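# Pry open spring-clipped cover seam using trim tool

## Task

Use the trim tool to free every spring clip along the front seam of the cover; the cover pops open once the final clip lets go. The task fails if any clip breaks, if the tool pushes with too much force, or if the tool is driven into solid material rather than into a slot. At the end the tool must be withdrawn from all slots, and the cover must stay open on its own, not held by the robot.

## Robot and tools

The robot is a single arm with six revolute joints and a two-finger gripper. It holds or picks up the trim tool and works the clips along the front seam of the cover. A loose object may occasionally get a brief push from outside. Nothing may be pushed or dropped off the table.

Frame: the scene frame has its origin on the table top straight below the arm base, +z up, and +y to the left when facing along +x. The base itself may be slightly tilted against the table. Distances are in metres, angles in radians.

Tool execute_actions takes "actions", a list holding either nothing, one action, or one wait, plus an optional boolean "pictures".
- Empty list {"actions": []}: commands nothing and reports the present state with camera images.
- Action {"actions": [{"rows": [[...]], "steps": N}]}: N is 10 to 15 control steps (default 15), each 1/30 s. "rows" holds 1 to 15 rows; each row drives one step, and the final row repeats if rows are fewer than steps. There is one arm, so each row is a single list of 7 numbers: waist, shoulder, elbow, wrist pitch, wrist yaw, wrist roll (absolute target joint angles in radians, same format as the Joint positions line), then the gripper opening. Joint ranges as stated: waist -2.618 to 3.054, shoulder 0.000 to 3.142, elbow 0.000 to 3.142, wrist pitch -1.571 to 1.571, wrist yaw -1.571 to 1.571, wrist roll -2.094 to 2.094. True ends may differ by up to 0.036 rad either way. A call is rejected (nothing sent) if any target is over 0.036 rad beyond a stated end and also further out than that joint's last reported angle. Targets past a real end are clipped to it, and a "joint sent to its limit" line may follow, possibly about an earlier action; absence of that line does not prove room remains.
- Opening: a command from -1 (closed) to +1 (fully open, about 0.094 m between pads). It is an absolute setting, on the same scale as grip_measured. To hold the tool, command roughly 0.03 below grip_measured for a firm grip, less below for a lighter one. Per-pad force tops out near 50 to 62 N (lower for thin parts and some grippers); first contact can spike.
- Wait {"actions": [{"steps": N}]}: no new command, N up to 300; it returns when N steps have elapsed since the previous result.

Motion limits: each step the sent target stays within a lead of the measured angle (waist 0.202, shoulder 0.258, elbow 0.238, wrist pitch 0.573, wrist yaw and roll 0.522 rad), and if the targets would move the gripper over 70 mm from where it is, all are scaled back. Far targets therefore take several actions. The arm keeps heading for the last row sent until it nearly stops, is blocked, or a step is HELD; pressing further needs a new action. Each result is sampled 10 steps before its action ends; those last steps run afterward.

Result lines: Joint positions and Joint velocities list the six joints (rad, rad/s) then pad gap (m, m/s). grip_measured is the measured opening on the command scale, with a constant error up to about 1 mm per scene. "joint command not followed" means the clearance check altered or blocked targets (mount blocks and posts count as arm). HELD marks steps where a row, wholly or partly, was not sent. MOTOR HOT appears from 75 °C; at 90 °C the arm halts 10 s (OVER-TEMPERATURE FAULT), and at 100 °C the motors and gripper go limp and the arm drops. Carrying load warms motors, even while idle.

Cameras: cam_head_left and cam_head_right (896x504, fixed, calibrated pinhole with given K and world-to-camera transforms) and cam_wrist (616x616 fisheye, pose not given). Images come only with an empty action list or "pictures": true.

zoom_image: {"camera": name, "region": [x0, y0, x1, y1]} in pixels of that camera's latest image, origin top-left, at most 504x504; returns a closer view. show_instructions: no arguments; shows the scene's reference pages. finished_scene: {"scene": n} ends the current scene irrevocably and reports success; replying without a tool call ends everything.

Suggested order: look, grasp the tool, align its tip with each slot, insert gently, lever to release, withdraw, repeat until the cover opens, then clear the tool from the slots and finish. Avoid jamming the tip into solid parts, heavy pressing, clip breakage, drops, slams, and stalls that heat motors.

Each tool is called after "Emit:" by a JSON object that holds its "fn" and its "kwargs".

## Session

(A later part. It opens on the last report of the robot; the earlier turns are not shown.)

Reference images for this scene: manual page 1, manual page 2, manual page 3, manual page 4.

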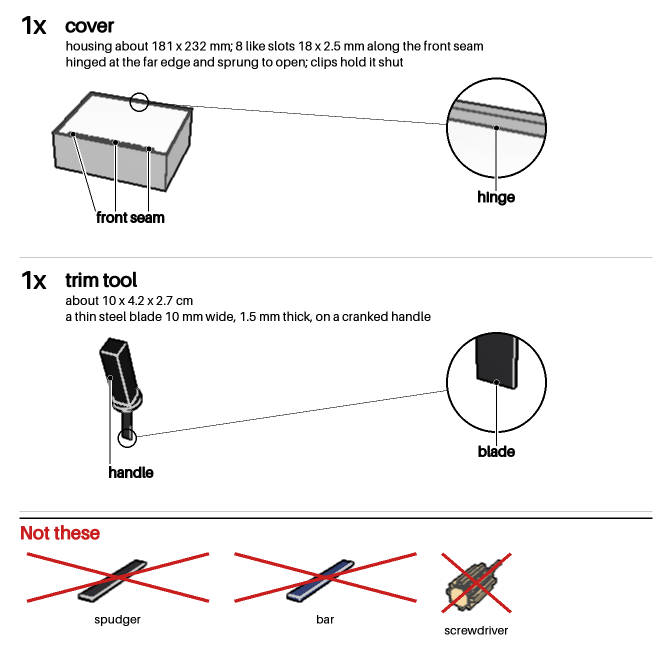

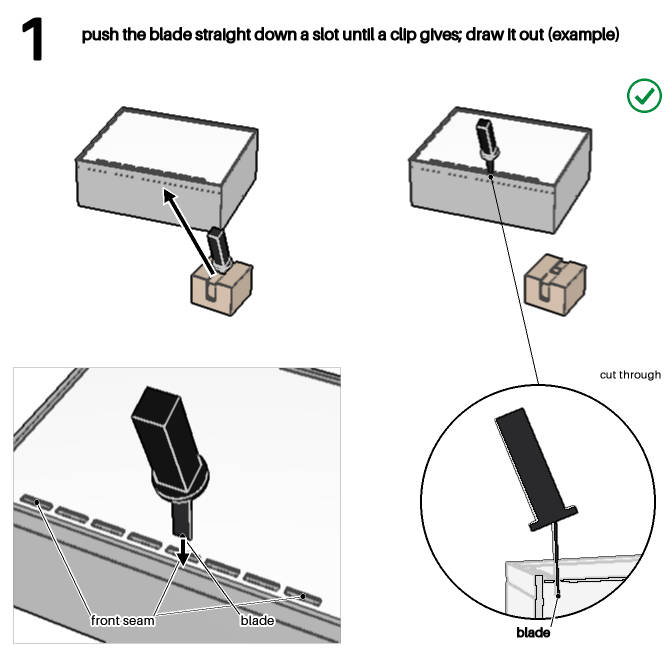

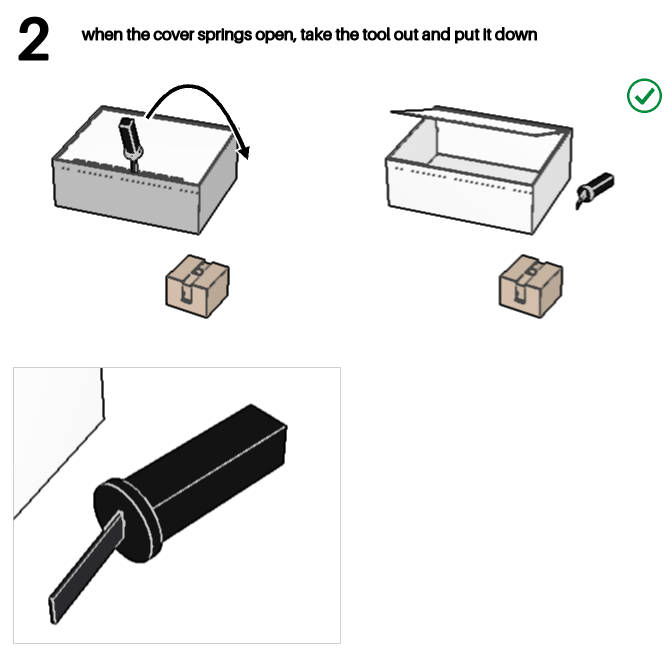

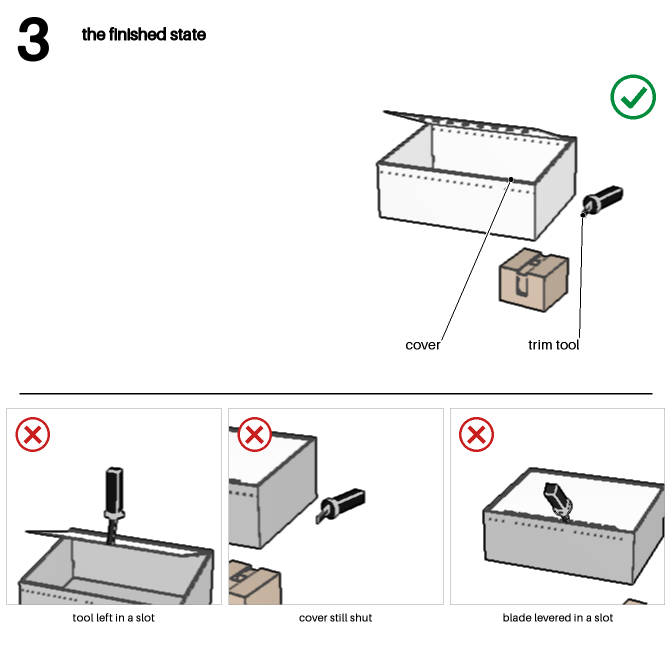

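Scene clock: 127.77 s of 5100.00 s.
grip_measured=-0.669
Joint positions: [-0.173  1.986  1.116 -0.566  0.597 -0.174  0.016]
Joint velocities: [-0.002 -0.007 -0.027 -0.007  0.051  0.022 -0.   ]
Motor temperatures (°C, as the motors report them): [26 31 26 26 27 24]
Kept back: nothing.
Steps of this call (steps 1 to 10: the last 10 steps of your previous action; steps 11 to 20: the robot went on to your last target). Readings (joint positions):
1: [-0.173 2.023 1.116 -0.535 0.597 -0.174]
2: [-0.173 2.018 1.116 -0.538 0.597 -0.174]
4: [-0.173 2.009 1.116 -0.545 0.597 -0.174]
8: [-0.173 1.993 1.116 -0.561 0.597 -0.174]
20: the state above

Emit:
{"fn": "execute_actions", "kwargs": {"actions": [{"rows": [[-0.155,1.986,1.116,-0.560,0.600,-0.160,-0.69],[-0.140,1.986,1.110,-0.555,0.602,-0.150,-0.69],[-0.130,1.998,1.100,-0.551,0.604,-0.140,-0.69],[-0.122,2.004,1.094,-0.547,0.605,-0.132,-0.69],[-0.115,2.009,1.088,-0.543,0.606,-0.126,-0.69],[-0.110,2.013,1.083,-0.540,0.607,-0.121,-0.69],[-0.106,2.016,1.079,-0.537,0.607,-0.118,-0.69],[-0.103,2.019,1.075,-0.534,0.607,-0.117,-0.69],[-0.102,2.021,1.072,-0.532,0.607,-0.117,-0.69],[-0.102,2.022,1.071,-0.531,0.607,-0.117,-0.69]], "steps": 12}]}}

Emit:
{"fn": "execute_actions", "kwargs": {"actions": [{"steps": 24}], "pictures": true}}

Emit:
{"fn": "zoom_image", "kwargs": {"camera": "cam_wrist", "region": [262, 210, 362, 280]}}

Scene clock: 130.13 s of 5100.00 s.
grip_measured=-0.669
Joint positions: [-0.172  1.986  1.116 -0.566  0.597 -0.171  0.016]
Joint velocities: [ 0.042 -0.007 -0.012 -0.007  0.007  0.037 -0.   ]
Motor temperatures (°C, as the motors report them): [26 31 26 26 27 24]
Steps of this call (steps 1 to 15: the robot went on to your last target; steps 16 to 69: nothing new was sent; steps 70 to 71: the first 2 steps of this action). Readings (joint positions):
70: [-0.173 1.986 1.116 -0.566 0.597 -0.174]
71: the state above

Scene clock: 130.93 s of 5100.00 s.
grip_measured=-0.669
Joint positions: [-0.116  2.01   1.09  -0.548  0.599 -0.126  0.016]
Joint velocities: [-0.017  0.002 -0.007  0.022  0.022 -0.037 -0.   ]
Motor temperatures (°C, as the motors report them): [26 31 26 26 27 24]
Kept back: nothing.
Steps of this call (steps 1 to 10: the last 10 steps of your previous action; steps 11 to 24: the robot went on to your last target). Readings (joint positions):
1: [-0.169 1.986 1.116 -0.566 0.597 -0.167]
2: [-0.164 1.986 1.116 -0.566 0.598 -0.162]
4: [-0.147 1.988 1.116 -0.564 0.599 -0.151]
8: [-0.119 1.999 1.104 -0.550 0.599 -0.136]
24: the state above

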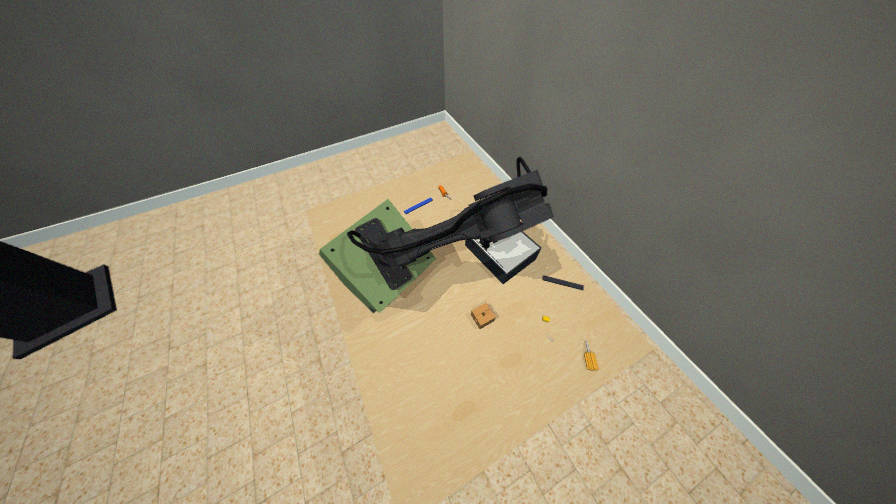

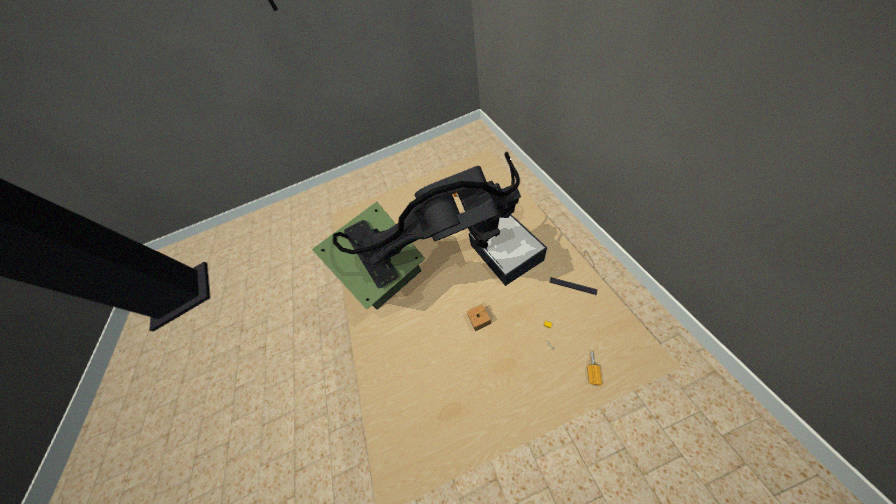

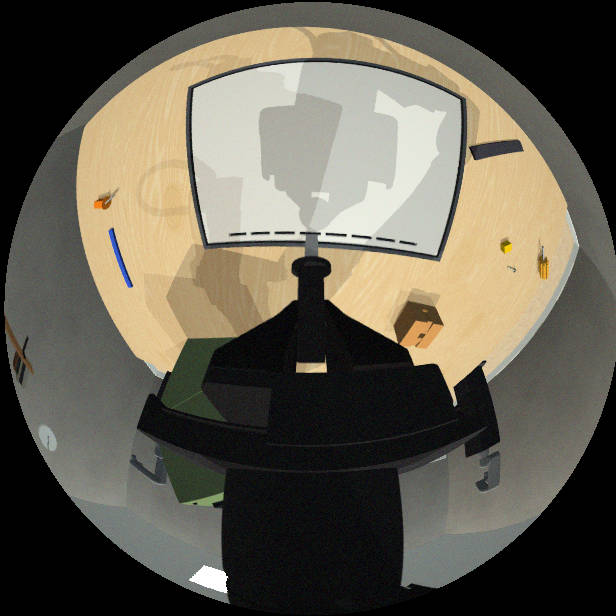

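Region (262, 210, 362, 280) of cam_wrist's 616x616 image, scaled by 5.040, with more detail than that image has; it fills the top 353 rows of this view, and the rest is white.

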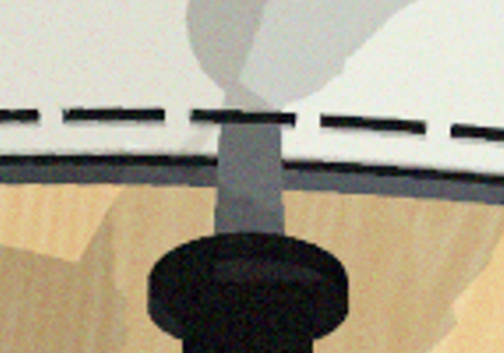

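Emit:
{"fn": "execute_actions", "kwargs": {"actions": [{"rows": [[-0.116,2.010,1.090,-0.525,0.599,-0.126,-0.69],[-0.116,2.010,1.090,-0.522,0.599,-0.126,-0.69],[-0.128,2.040,1.090,-0.520,0.599,-0.126,-0.69],[-0.124,2.040,1.090,-0.519,0.599,-0.126,-0.69],[-0.122,2.034,1.090,-0.519,0.599,-0.126,-0.69],[-0.122,2.029,1.090,-0.519,0.599,-0.126,-0.69],[-0.122,2.027,1.090,-0.519,0.599,-0.126,-0.69],[-0.122,2.026,1.090,-0.519,0.599,-0.126,-0.69]], "steps": 12}]}}

Emit:
{"fn": "execute_actions", "kwargs": {"actions": [{"steps": 16}], "pictures": true}}

Emit:
{"fn": "zoom_image", "kwargs": {"camera": "cam_wrist", "region": [262, 210, 362, 280]}}

Scene clock: 137.03 s of 5100.00 s.
grip_measured=-0.669
Joint positions: [-0.116  2.01   1.09  -0.546  0.599 -0.126  0.016]
Joint velocities: [-0.017  0.002 -0.007 -0.037  0.081 -0.081 -0.001]
Motor temperatures (°C, as the motors report them): [26 31 26 26 27 24]
Steps of this call (steps 1 to 15: the robot went on to your last target; steps 16 to 90: nothing new was sent; then 3.03 s passed at rest; steps 91 to 92: the first 2 steps of this action). Readings (joint positions):
91: [-0.116 2.010 1.090 -0.547 0.599 -0.126]
92: the state above

Scene clock: 137.57 s of 5100.00 s.
grip_measured=-0.669
Joint positions: [-0.121  2.018  1.09  -0.536  0.599 -0.126  0.016]
Joint velocities: [ 0.007  0.007 -0.012 -0.022 -0.007 -0.007  0.001]
Motor temperatures (°C, as the motors report them): [26 31 26 26 27 24]
Kept back: nothing.
Steps of this call (steps 1 to 10: the last 10 steps of your previous action; steps 11 to 15: the robot went on to your last target; step 16: nothing new was sent). Readings (joint positions):
1: [-0.117 2.012 1.090 -0.545 0.599 -0.126]
2: [-0.118 2.014 1.090 -0.541 0.599 -0.126]
4: [-0.121 2.018 1.090 -0.540 0.599 -0.126]
8: [-0.121 2.018 1.090 -0.537 0.599 -0.126]
16: the state above
The arm was judged still, so your last target was given up. Only a new action makes it travel on or press farther. Fingers that are still opening or closing keep moving.

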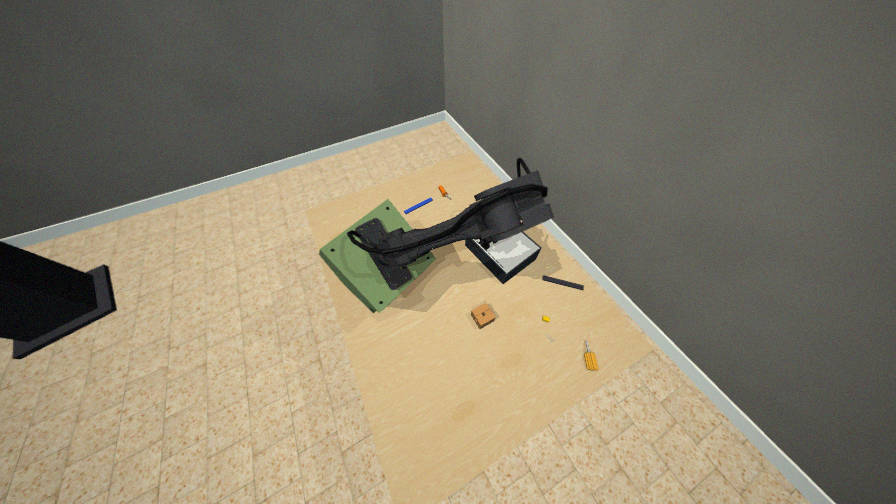

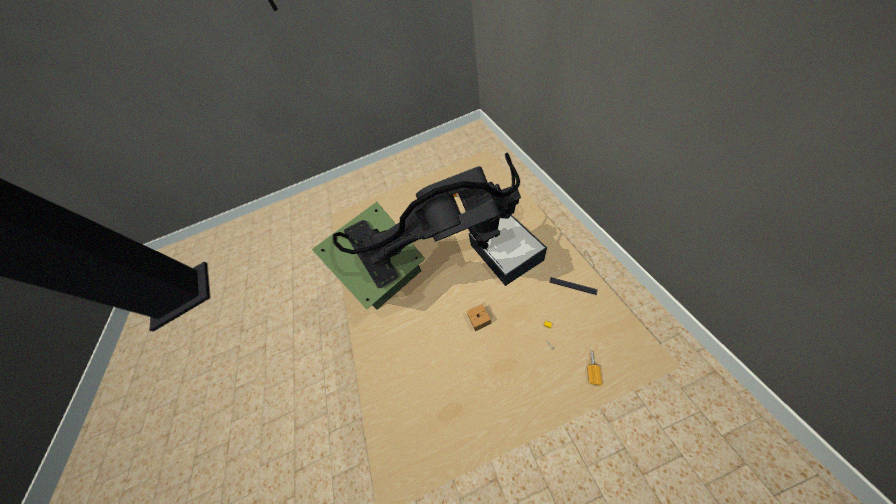

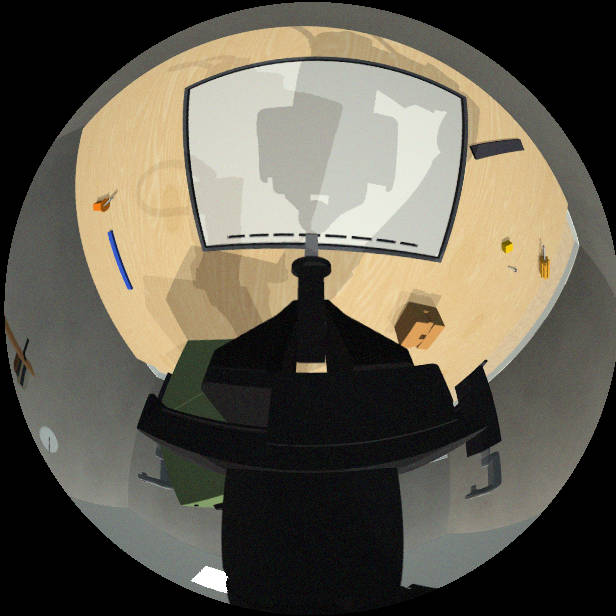

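Region (262, 210, 362, 280) of cam_wrist's 616x616 image, scaled by 5.040, with more detail than that image has; it fills the top 353 rows of this view, and the rest is white.

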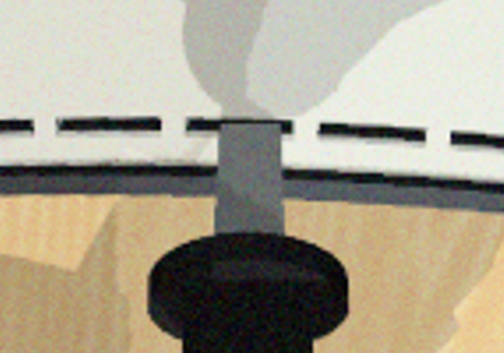

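Emit:
{"fn": "execute_actions", "kwargs": {"actions": [{"rows": [[-0.121,2.018,1.090,-0.506,0.599,-0.126,-0.69],[-0.121,2.018,1.090,-0.508,0.599,-0.126,-0.69],[-0.121,2.047,1.090,-0.514,0.599,-0.126,-0.69],[-0.121,2.044,1.090,-0.515,0.599,-0.126,-0.69],[-0.121,2.033,1.090,-0.515,0.599,-0.126,-0.69],[-0.121,2.031,1.090,-0.515,0.599,-0.126,-0.69]], "steps": 10}]}}

Emit:
{"fn": "execute_actions", "kwargs": {"actions": [{"steps": 18}], "pictures": true}}

Emit:
{"fn": "zoom_image", "kwargs": {"camera": "cam_wrist", "region": [262, 210, 362, 280]}}

Scene clock: 138.50 s of 5100.00 s.
grip_measured=-0.669
Joint positions: [-0.121  2.018  1.09  -0.536  0.599 -0.126  0.016]
Joint velocities: [-0.002 -0.017 -0.012 -0.022 -0.037 -0.022  0.   ]
Motor temperatures (°C, as the motors report them): [26 31 26 26 27 24]
Kept back: the last 10 steps of this action.
Steps of this call (steps 1 to 28: nothing new was sent). Readings (joint positions):
1: [-0.121 2.018 1.090 -0.536 0.599 -0.126]
2: [-0.121 2.018 1.090 -0.536 0.599 -0.126]
4: [-0.121 2.018 1.090 -0.536 0.599 -0.126]
8: [-0.121 2.018 1.090 -0.536 0.599 -0.126]
28: the state above

Scene clock: 139.10 s of 5100.00 s.
grip_measured=-0.669
Joint positions: [-0.121  2.021  1.09  -0.53   0.599 -0.126  0.016]
Joint velocities: [-0.007 -0.002 -0.007 -0.007 -0.066 -0.007 -0.001]
Motor temperatures (°C, as the motors report them): [26 31 26 26 27 24]
Kept back: nothing.
Steps of this call (steps 1 to 10: the last 10 steps of your previous action; steps 11 to 15: the robot went on to your last target; steps 16 to 18: nothing new was sent). Readings (joint positions):
1: [-0.121 2.018 1.090 -0.535 0.599 -0.126]
2: [-0.121 2.018 1.090 -0.533 0.599 -0.126]
4: [-0.121 2.021 1.090 -0.530 0.599 -0.126]
8: [-0.121 2.021 1.090 -0.530 0.599 -0.126]
18: the state above
The arm was judged still, so your last target was given up. Only a new action makes it travel on or press farther. Fingers that are still opening or closing keep moving.

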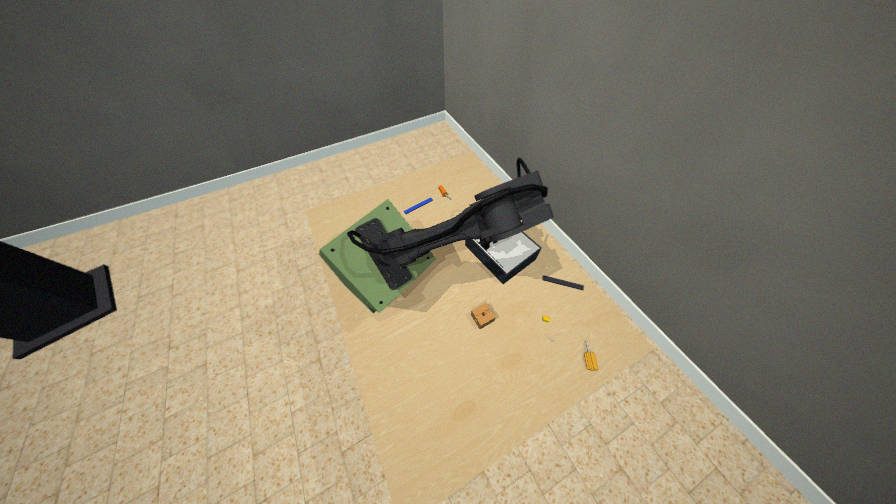

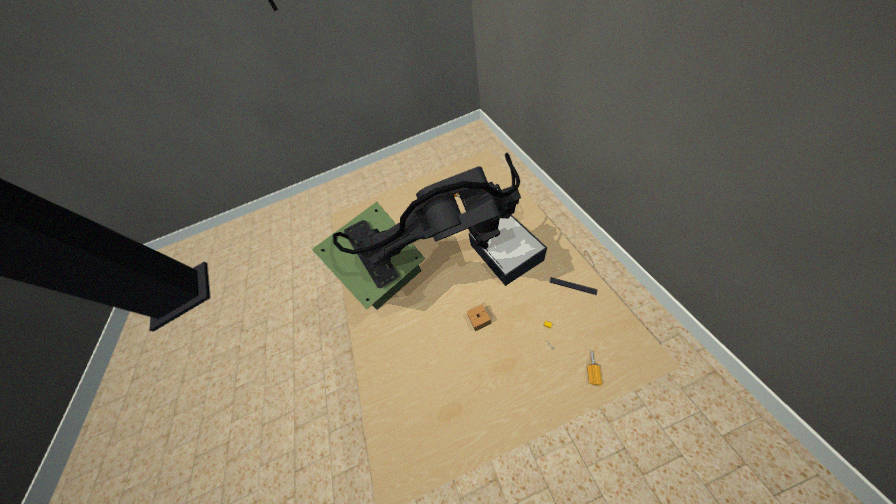

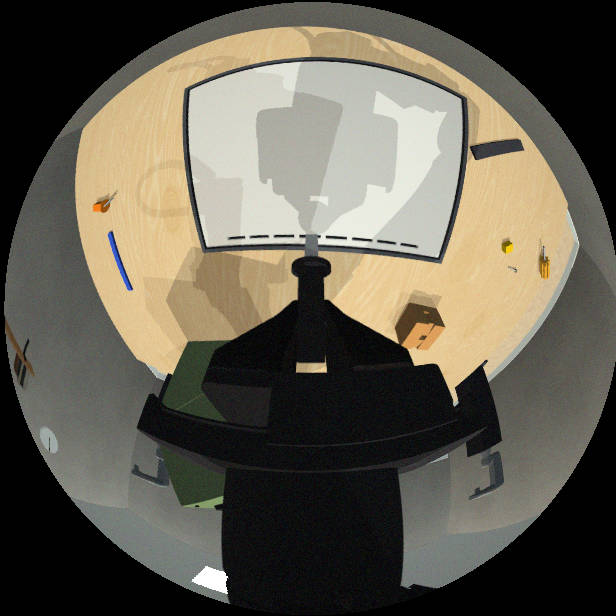

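Region (262, 210, 362, 280) of cam_wrist's 616x616 image, scaled by 5.040, with more detail than that image has; it fills the top 353 rows of this view, and the rest is white.

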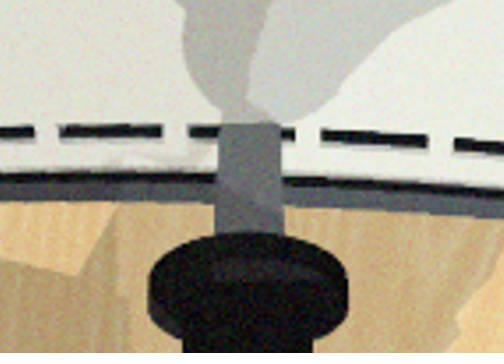

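Emit:
{"fn": "execute_actions", "kwargs": {"actions": [{"rows": [[-0.121,2.051,1.090,-0.513,0.599,-0.126,-0.69],[-0.121,2.052,1.090,-0.511,0.599,-0.126,-0.69],[-0.121,2.050,1.090,-0.509,0.599,-0.126,-0.69],[-0.121,2.044,1.090,-0.507,0.599,-0.126,-0.69],[-0.121,2.041,1.090,-0.505,0.599,-0.126,-0.69],[-0.121,2.040,1.090,-0.504,0.599,-0.126,-0.69]], "steps": 12}]}}

Emit:
{"fn": "execute_actions", "kwargs": {"actions": [{"steps": 14}], "pictures": true}}

Emit:
{"fn": "zoom_image", "kwargs": {"camera": "cam_wrist", "region": [262, 210, 362, 280]}}

Scene clock: 139.57 s of 5100.00 s.
grip_measured=-0.669
Joint positions: [-0.121  2.023  1.09  -0.53   0.6   -0.126  0.016]
Joint velocities: [-0.007  0.012 -0.007 -0.095 -0.037 -0.022 -0.   ]
Motor temperatures (°C, as the motors report them): [26 31 26 26 27 24]
Steps of this call (steps 1 to 12: nothing new was sent; steps 13 to 14: the first 2 steps of this action). Readings (joint positions):
13: [-0.121 2.022 1.090 -0.530 0.599 -0.126]
14: the state above

Scene clock: 140.03 s of 5100.00 s.
grip_measured=-0.669
Joint positions: [-0.121  2.023  1.09  -0.53   0.6   -0.126  0.016]
Joint velocities: [ 0.007  0.002 -0.007  0.022 -0.066 -0.022 -0.001]
Motor temperatures (°C, as the motors report them): [26 31 26 26 27 24]
Kept back: nothing.
Steps of this call (steps 1 to 10: the last 10 steps of your previous action; steps 11 to 14: the robot went on to your last target). Readings (joint positions):
1: [-0.121 2.023 1.090 -0.530 0.600 -0.126]
2: [-0.121 2.023 1.090 -0.530 0.600 -0.126]
4: [-0.121 2.023 1.090 -0.530 0.600 -0.126]
8: [-0.121 2.023 1.090 -0.530 0.600 -0.126]
14: the state above

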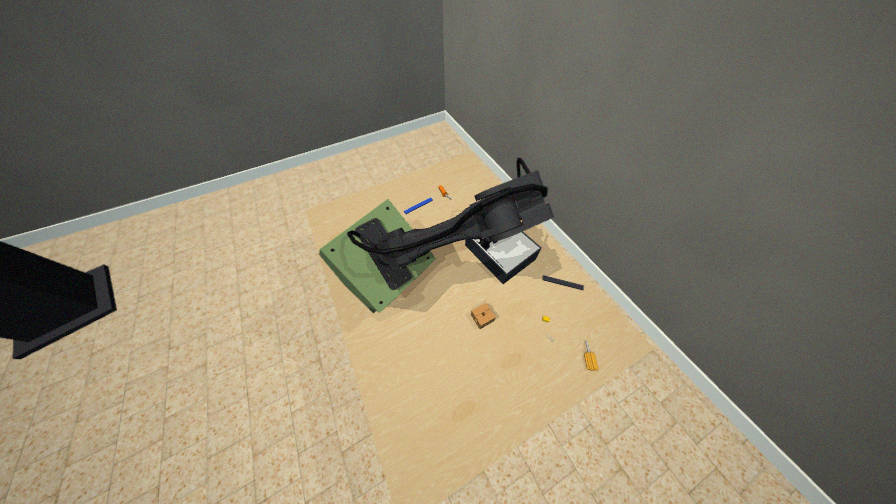

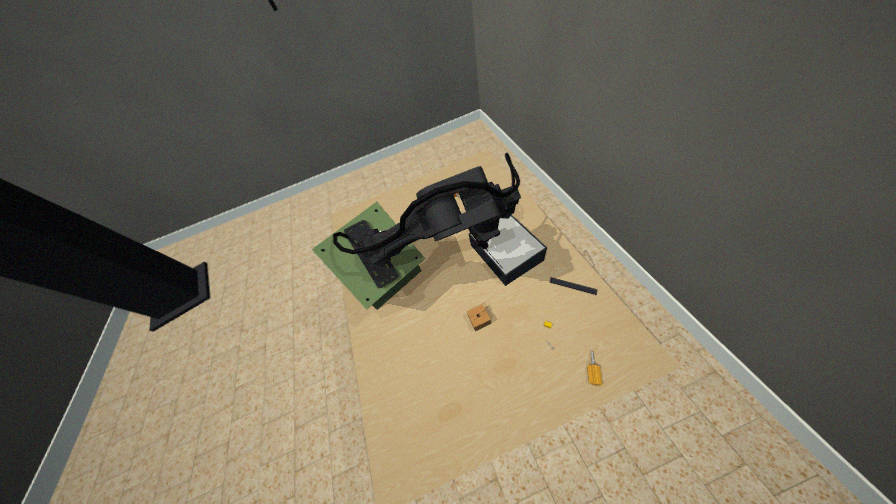

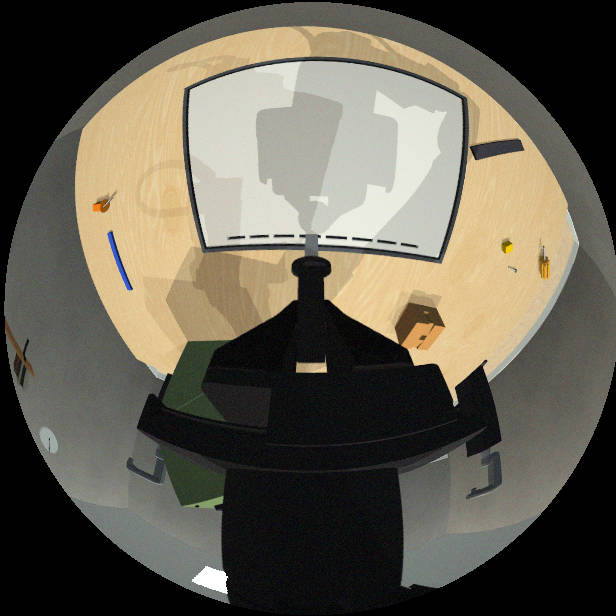

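Region (262, 210, 362, 280) of cam_wrist's 616x616 image, scaled by 5.040, with more detail than that image has; it fills the top 353 rows of this view, and the rest is white.

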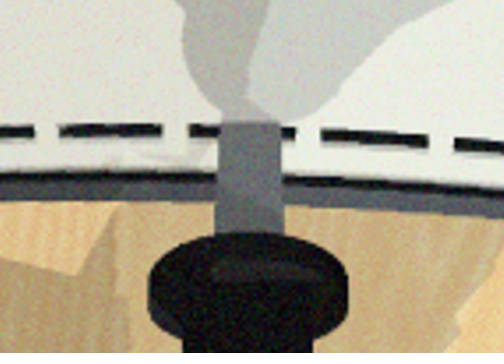

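Emit:
{"fn": "execute_actions", "kwargs": {"actions": [{"rows": [[-0.121,1.996,1.090,-0.530,0.600,-0.126,-0.69],[-0.121,1.998,1.090,-0.530,0.600,-0.126,-0.69],[-0.121,2.002,1.090,-0.562,0.600,-0.126,-0.69],[-0.121,2.003,1.090,-0.560,0.600,-0.126,-0.69],[-0.121,2.003,1.090,-0.554,0.600,-0.126,-0.69]], "steps": 10}]}}

Emit:
{"fn": "execute_actions", "kwargs": {"actions": [{"steps": 20}], "pictures": true}}

Emit:
{"fn": "zoom_image", "kwargs": {"camera": "cam_wrist", "region": [262, 210, 362, 280]}}

Scene clock: 141.43 s of 5100.00 s.
grip_measured=-0.669
Joint positions: [-0.121  2.023  1.09  -0.53   0.6   -0.126  0.016]
Joint velocities: [-0.002 -0.012  0.022 -0.051 -0.022  0.081 -0.   ]
Motor temperatures (°C, as the motors report them): [26 31 26 26 27 24]
Kept back: the last 10 steps of this action.
Steps of this call (steps 1 to 15: the robot went on to your last target; steps 16 to 42: nothing new was sent). Readings (joint positions):
1: [-0.121 2.023 1.090 -0.530 0.600 -0.126]
2: [-0.121 2.023 1.090 -0.530 0.600 -0.126]
4: [-0.121 2.023 1.090 -0.530 0.600 -0.126]
8: [-0.121 2.023 1.090 -0.530 0.600 -0.126]
42: the state above

Scene clock: 142.10 s of 5100.00 s.
grip_measured=-0.669
Joint positions: [-0.121  2.018  1.09  -0.537  0.6   -0.126  0.016]
Joint velocities: [ 0.002  0.007  0.002  0.007  0.007 -0.022  0.   ]
Motor temperatures (°C, as the motors report them): [26 31 26 26 27 24]
Kept back: nothing.
Steps of this call (steps 1 to 10: the last 10 steps of your previous action; steps 11 to 15: the robot went on to your last target; steps 16 to 20: nothing new was sent). Readings (joint positions):
1: [-0.121 2.021 1.090 -0.530 0.600 -0.126]
2: [-0.121 2.020 1.090 -0.530 0.600 -0.126]
4: [-0.121 2.018 1.090 -0.533 0.600 -0.126]
8: [-0.121 2.018 1.090 -0.536 0.600 -0.126]
20: the state above
The arm was judged still, so your last target was given up. Only a new action makes it travel on or press farther. Fingers that are still opening or closing keep moving.

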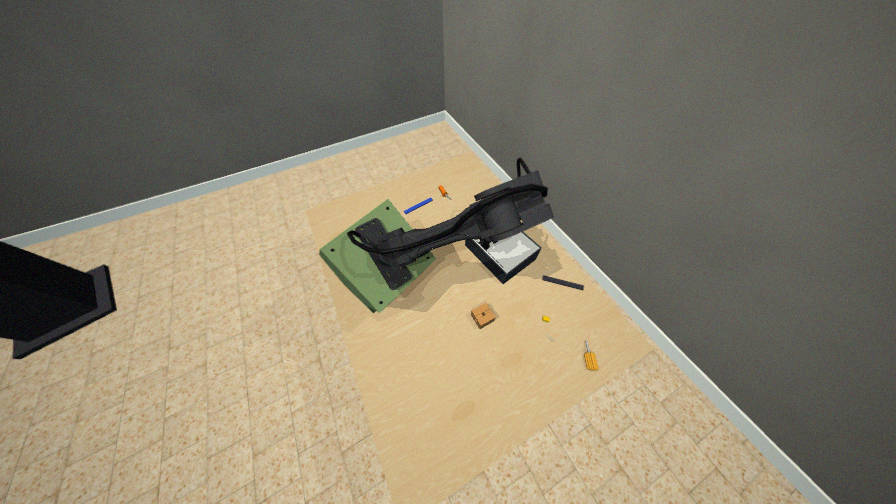

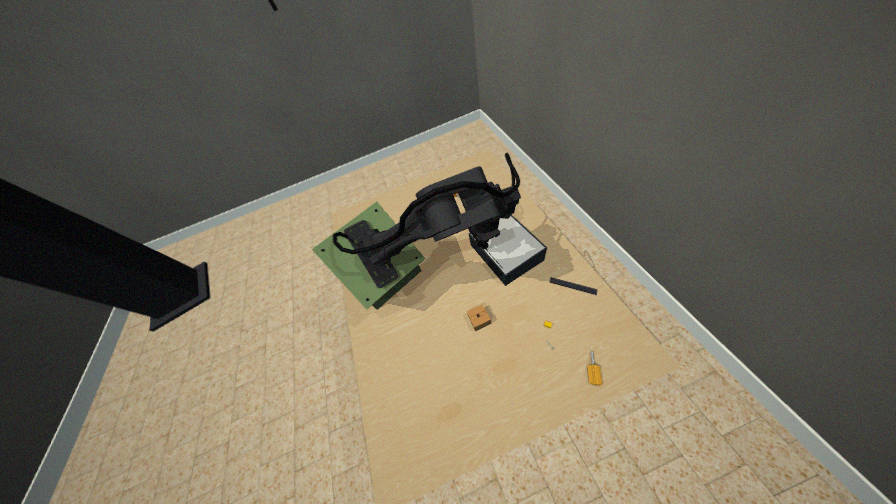

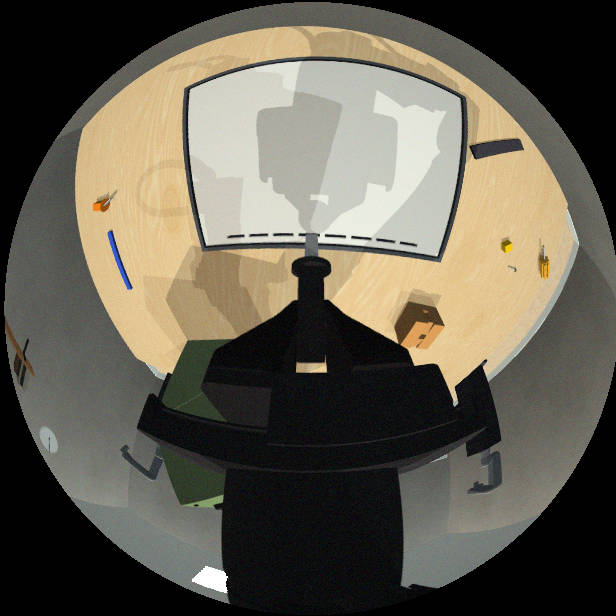

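Region (262, 210, 362, 280) of cam_wrist's 616x616 image, scaled by 5.040, with more detail than that image has; it fills the top 353 rows of this view, and the rest is white.

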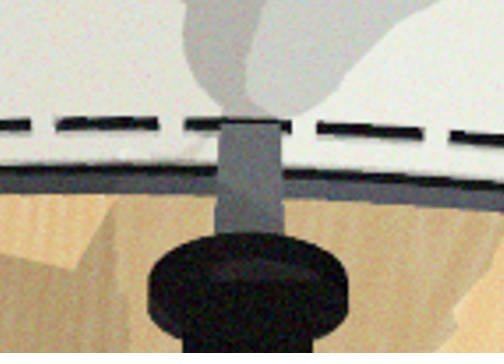

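Emit:
{"fn": "execute_actions", "kwargs": {"actions": [{"rows": [[-0.121,2.018,1.090,-0.508,0.600,-0.126,-0.69],[-0.121,2.046,1.090,-0.511,0.600,-0.126,-0.69],[-0.121,2.047,1.090,-0.513,0.600,-0.126,-0.69],[-0.121,2.046,1.090,-0.512,0.600,-0.126,-0.69],[-0.121,2.044,1.090,-0.511,0.600,-0.126,-0.69],[-0.121,2.042,1.090,-0.510,0.600,-0.126,-0.69],[-0.121,2.041,1.090,-0.509,0.600,-0.126,-0.69],[-0.121,2.040,1.090,-0.508,0.600,-0.126,-0.69]], "steps": 12}]}}

Emit:
{"fn": "execute_actions", "kwargs": {"actions": [{"steps": 16}], "pictures": true}}

Emit:
{"fn": "zoom_image", "kwargs": {"camera": "cam_wrist", "region": [262, 210, 362, 280]}}

Scene clock: 145.03 s of 5100.00 s.
grip_measured=-0.669
Joint positions: [-0.121  2.019  1.09  -0.534  0.6   -0.126  0.016]
Joint velocities: [-0.017  0.042  0.002  0.139 -0.022  0.022  0.   ]
Motor temperatures (°C, as the motors report them): [26 31 26 26 27 24]
Steps of this call (steps 1 to 86: nothing new was sent; steps 87 to 88: the first 2 steps of this action). Readings (joint positions):
87: [-0.121 2.018 1.090 -0.536 0.600 -0.126]
88: the state above

Scene clock: 145.57 s of 5100.00 s.
grip_measured=-0.669
Joint positions: [-0.121  2.029  1.09  -0.526  0.6   -0.126  0.016]
Joint velocities: [-0.002  0.007  0.007  0.081  0.022  0.037 -0.001]
Motor temperatures (°C, as the motors report them): [26 31 26 26 27 24]
Kept back: nothing.
Steps of this call (steps 1 to 10: the last 10 steps of your previous action; steps 11 to 15: the robot went on to your last target; step 16: nothing new was sent). Readings (joint positions):
1: [-0.121 2.021 1.090 -0.532 0.600 -0.126]
2: [-0.121 2.024 1.090 -0.531 0.600 -0.126]
4: [-0.121 2.028 1.090 -0.530 0.600 -0.126]
8: [-0.121 2.029 1.090 -0.527 0.600 -0.126]
16: the state above
The arm was judged still, so your last target was given up. Only a new action makes it travel on or press farther. Fingers that are still opening or closing keep moving.

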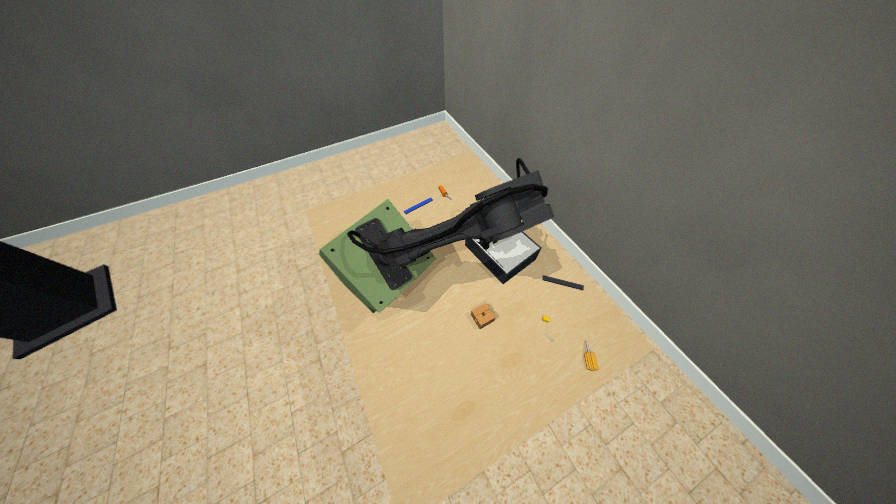

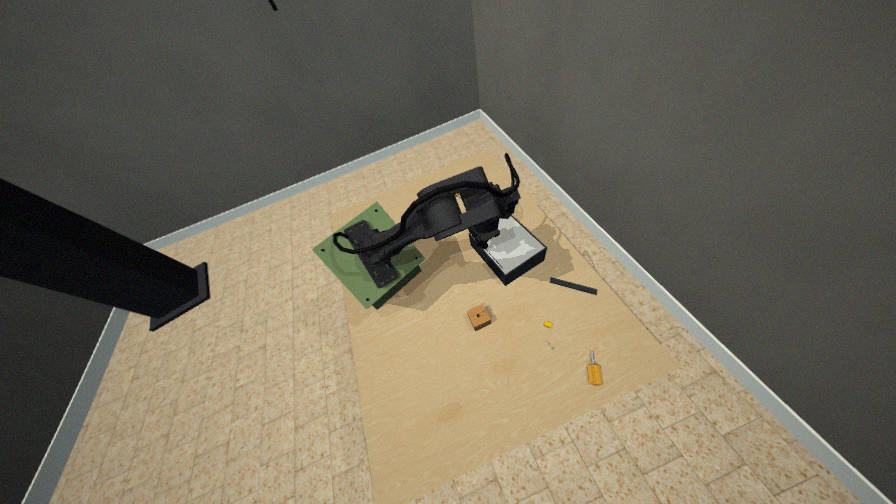

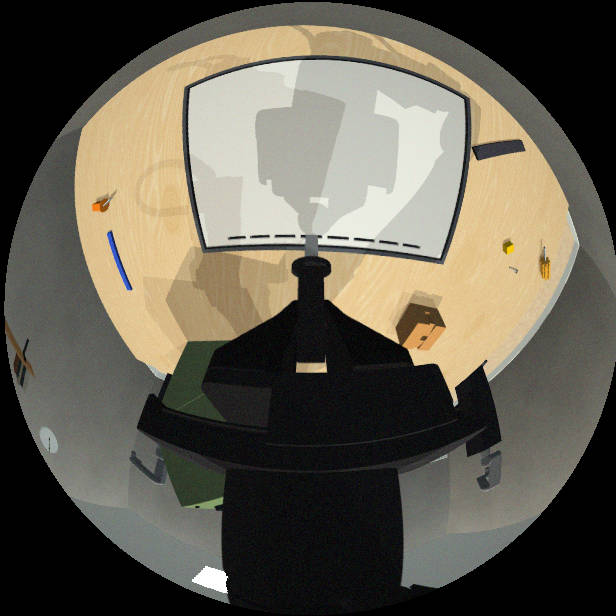

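Region (262, 210, 362, 280) of cam_wrist's 616x616 image, scaled by 5.040, with more detail than that image has; it fills the top 353 rows of this view, and the rest is white.

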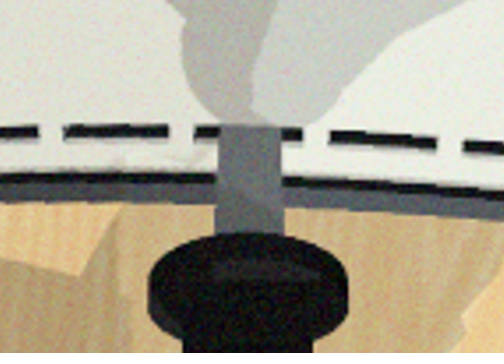

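Emit:
{"fn": "execute_actions", "kwargs": {"actions": [{"rows": [[-0.125,2.053,1.090,-0.509,0.600,-0.126,-0.69],[-0.125,2.057,1.090,-0.509,0.600,-0.126,-0.69],[-0.125,2.060,1.090,-0.508,0.600,-0.126,-0.69],[-0.125,2.063,1.090,-0.508,0.600,-0.126,-0.69],[-0.125,2.065,1.090,-0.507,0.600,-0.126,-0.69],[-0.125,2.067,1.090,-0.507,0.600,-0.126,-0.69],[-0.125,2.069,1.090,-0.506,0.600,-0.126,-0.69],[-0.125,2.071,1.090,-0.506,0.600,-0.126,-0.69],[-0.125,2.073,1.090,-0.505,0.600,-0.126,-0.69],[-0.125,2.075,1.090,-0.505,0.600,-0.126,-0.69],[-0.125,2.077,1.090,-0.504,0.600,-0.126,-0.69],[-0.125,2.079,1.090,-0.504,0.600,-0.126,-0.69]], "steps": 14}]}}

Emit:
{"fn": "execute_actions", "kwargs": {"actions": [{"steps": 12}]}}

Scene clock: 146.47 s of 5100.00 s.
grip_measured=-0.669
Joint positions: [-0.121  2.036  1.09  -0.524  0.6   -0.126  0.016]
Joint velocities: [-0.017  0.11   0.002  0.007  0.095 -0.037  0.001]
Motor temperatures (°C, as the motors report them): [26 31 26 26 27 24]
Steps of this call (steps 1 to 23: nothing new was sent; steps 24 to 27: the first 4 steps of this action). Readings (joint positions):
24: [-0.121 2.029 1.090 -0.526 0.600 -0.126]
25: [-0.121 2.030 1.090 -0.526 0.600 -0.126]
27: the state above

Scene clock: 146.87 s of 5100.00 s.
grip_measured=-0.669
Joint positions: [-0.121  2.044  1.09  -0.518  0.6   -0.126  0.016]
Joint velocities: [ 0.012  0.007 -0.002  0.037 -0.007 -0.081  0.   ]
Motor temperatures (°C, as the motors report them): [26 31 26 26 27 24]
Kept back: nothing.
Steps of this call (steps 1 to 10: the last 10 steps of your previous action; steps 11 to 12: the robot went on to your last target). Readings (joint positions):
1: [-0.121 2.040 1.090 -0.521 0.600 -0.126]
2: [-0.121 2.043 1.090 -0.519 0.600 -0.126]
4: [-0.121 2.044 1.090 -0.518 0.600 -0.126]
8: [-0.121 2.044 1.090 -0.518 0.600 -0.126]
12: the state above

Emit:
{"fn": "execute_actions", "kwargs": {"actions": []}}

Emit:
{"fn": "zoom_image", "kwargs": {"camera": "cam_wrist", "region": [262, 210, 362, 280]}}

Scene clock: 147.43 s of 5100.00 s.
grip_measured=-0.669
Joint positions: [-0.121  2.044  1.09  -0.518  0.6   -0.126  0.016]
Joint velocities: [-0.012 -0.007 -0.012 -0.051 -0.037 -0.022 -0.001]
Motor temperatures (°C, as the motors report them): [26 31 26 26 27 24]
Kept back: nothing.
Steps of this call (steps 1 to 15: the robot went on to your last target; steps 16 to 17: nothing new was sent). Readings (joint positions):
1: [-0.121 2.044 1.090 -0.518 0.600 -0.126]
2: [-0.121 2.044 1.090 -0.518 0.600 -0.126]
4: [-0.121 2.044 1.090 -0.518 0.600 -0.126]
8: [-0.121 2.044 1.090 -0.518 0.600 -0.126]
17: the state above
The arm was judged still, so your last target was given up. Only a new action makes it travel on or press farther. Fingers that are still opening or closing keep moving.

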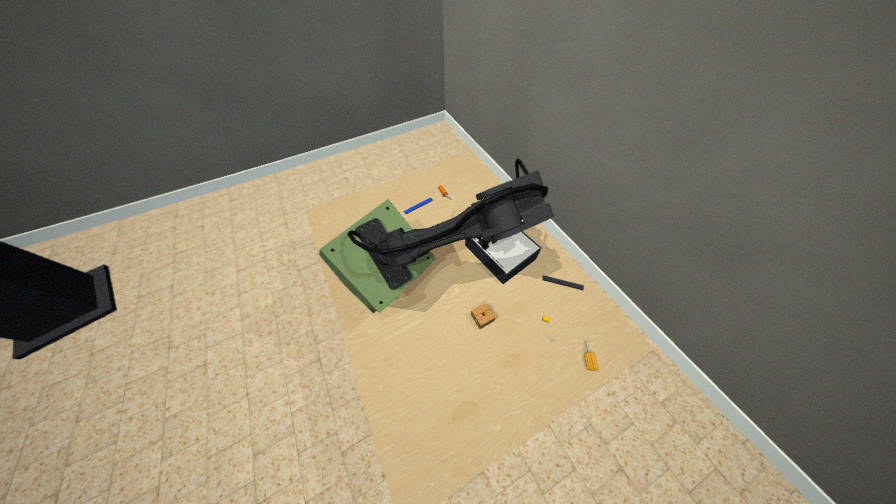

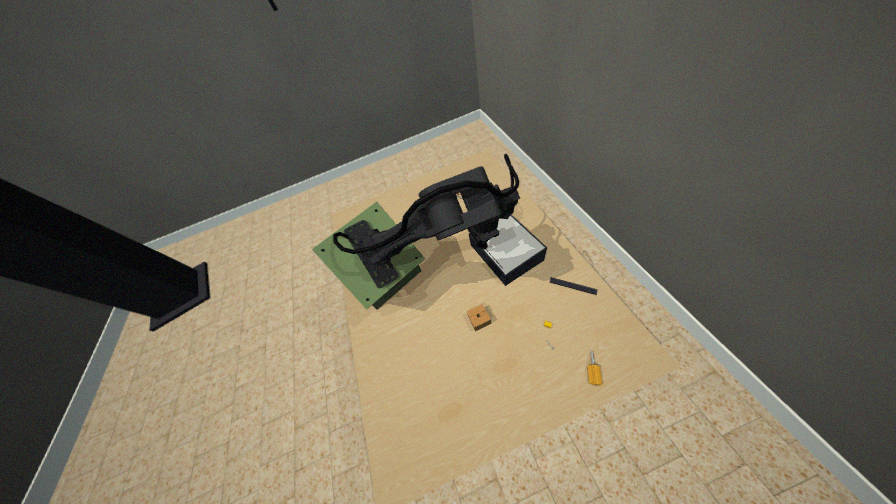

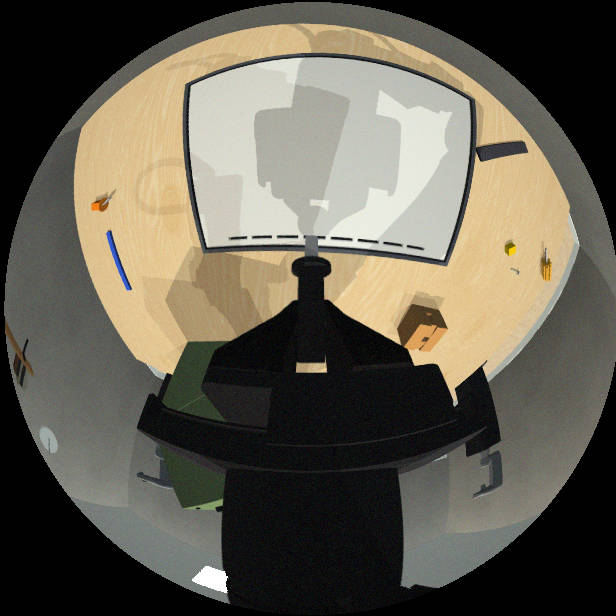

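Region (262, 210, 362, 280) of cam_wrist's 616x616 image, scaled by 5.040, with more detail than that image has; it fills the top 353 rows of this view, and the rest is white.

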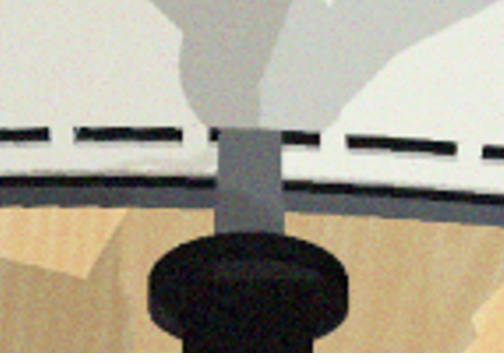

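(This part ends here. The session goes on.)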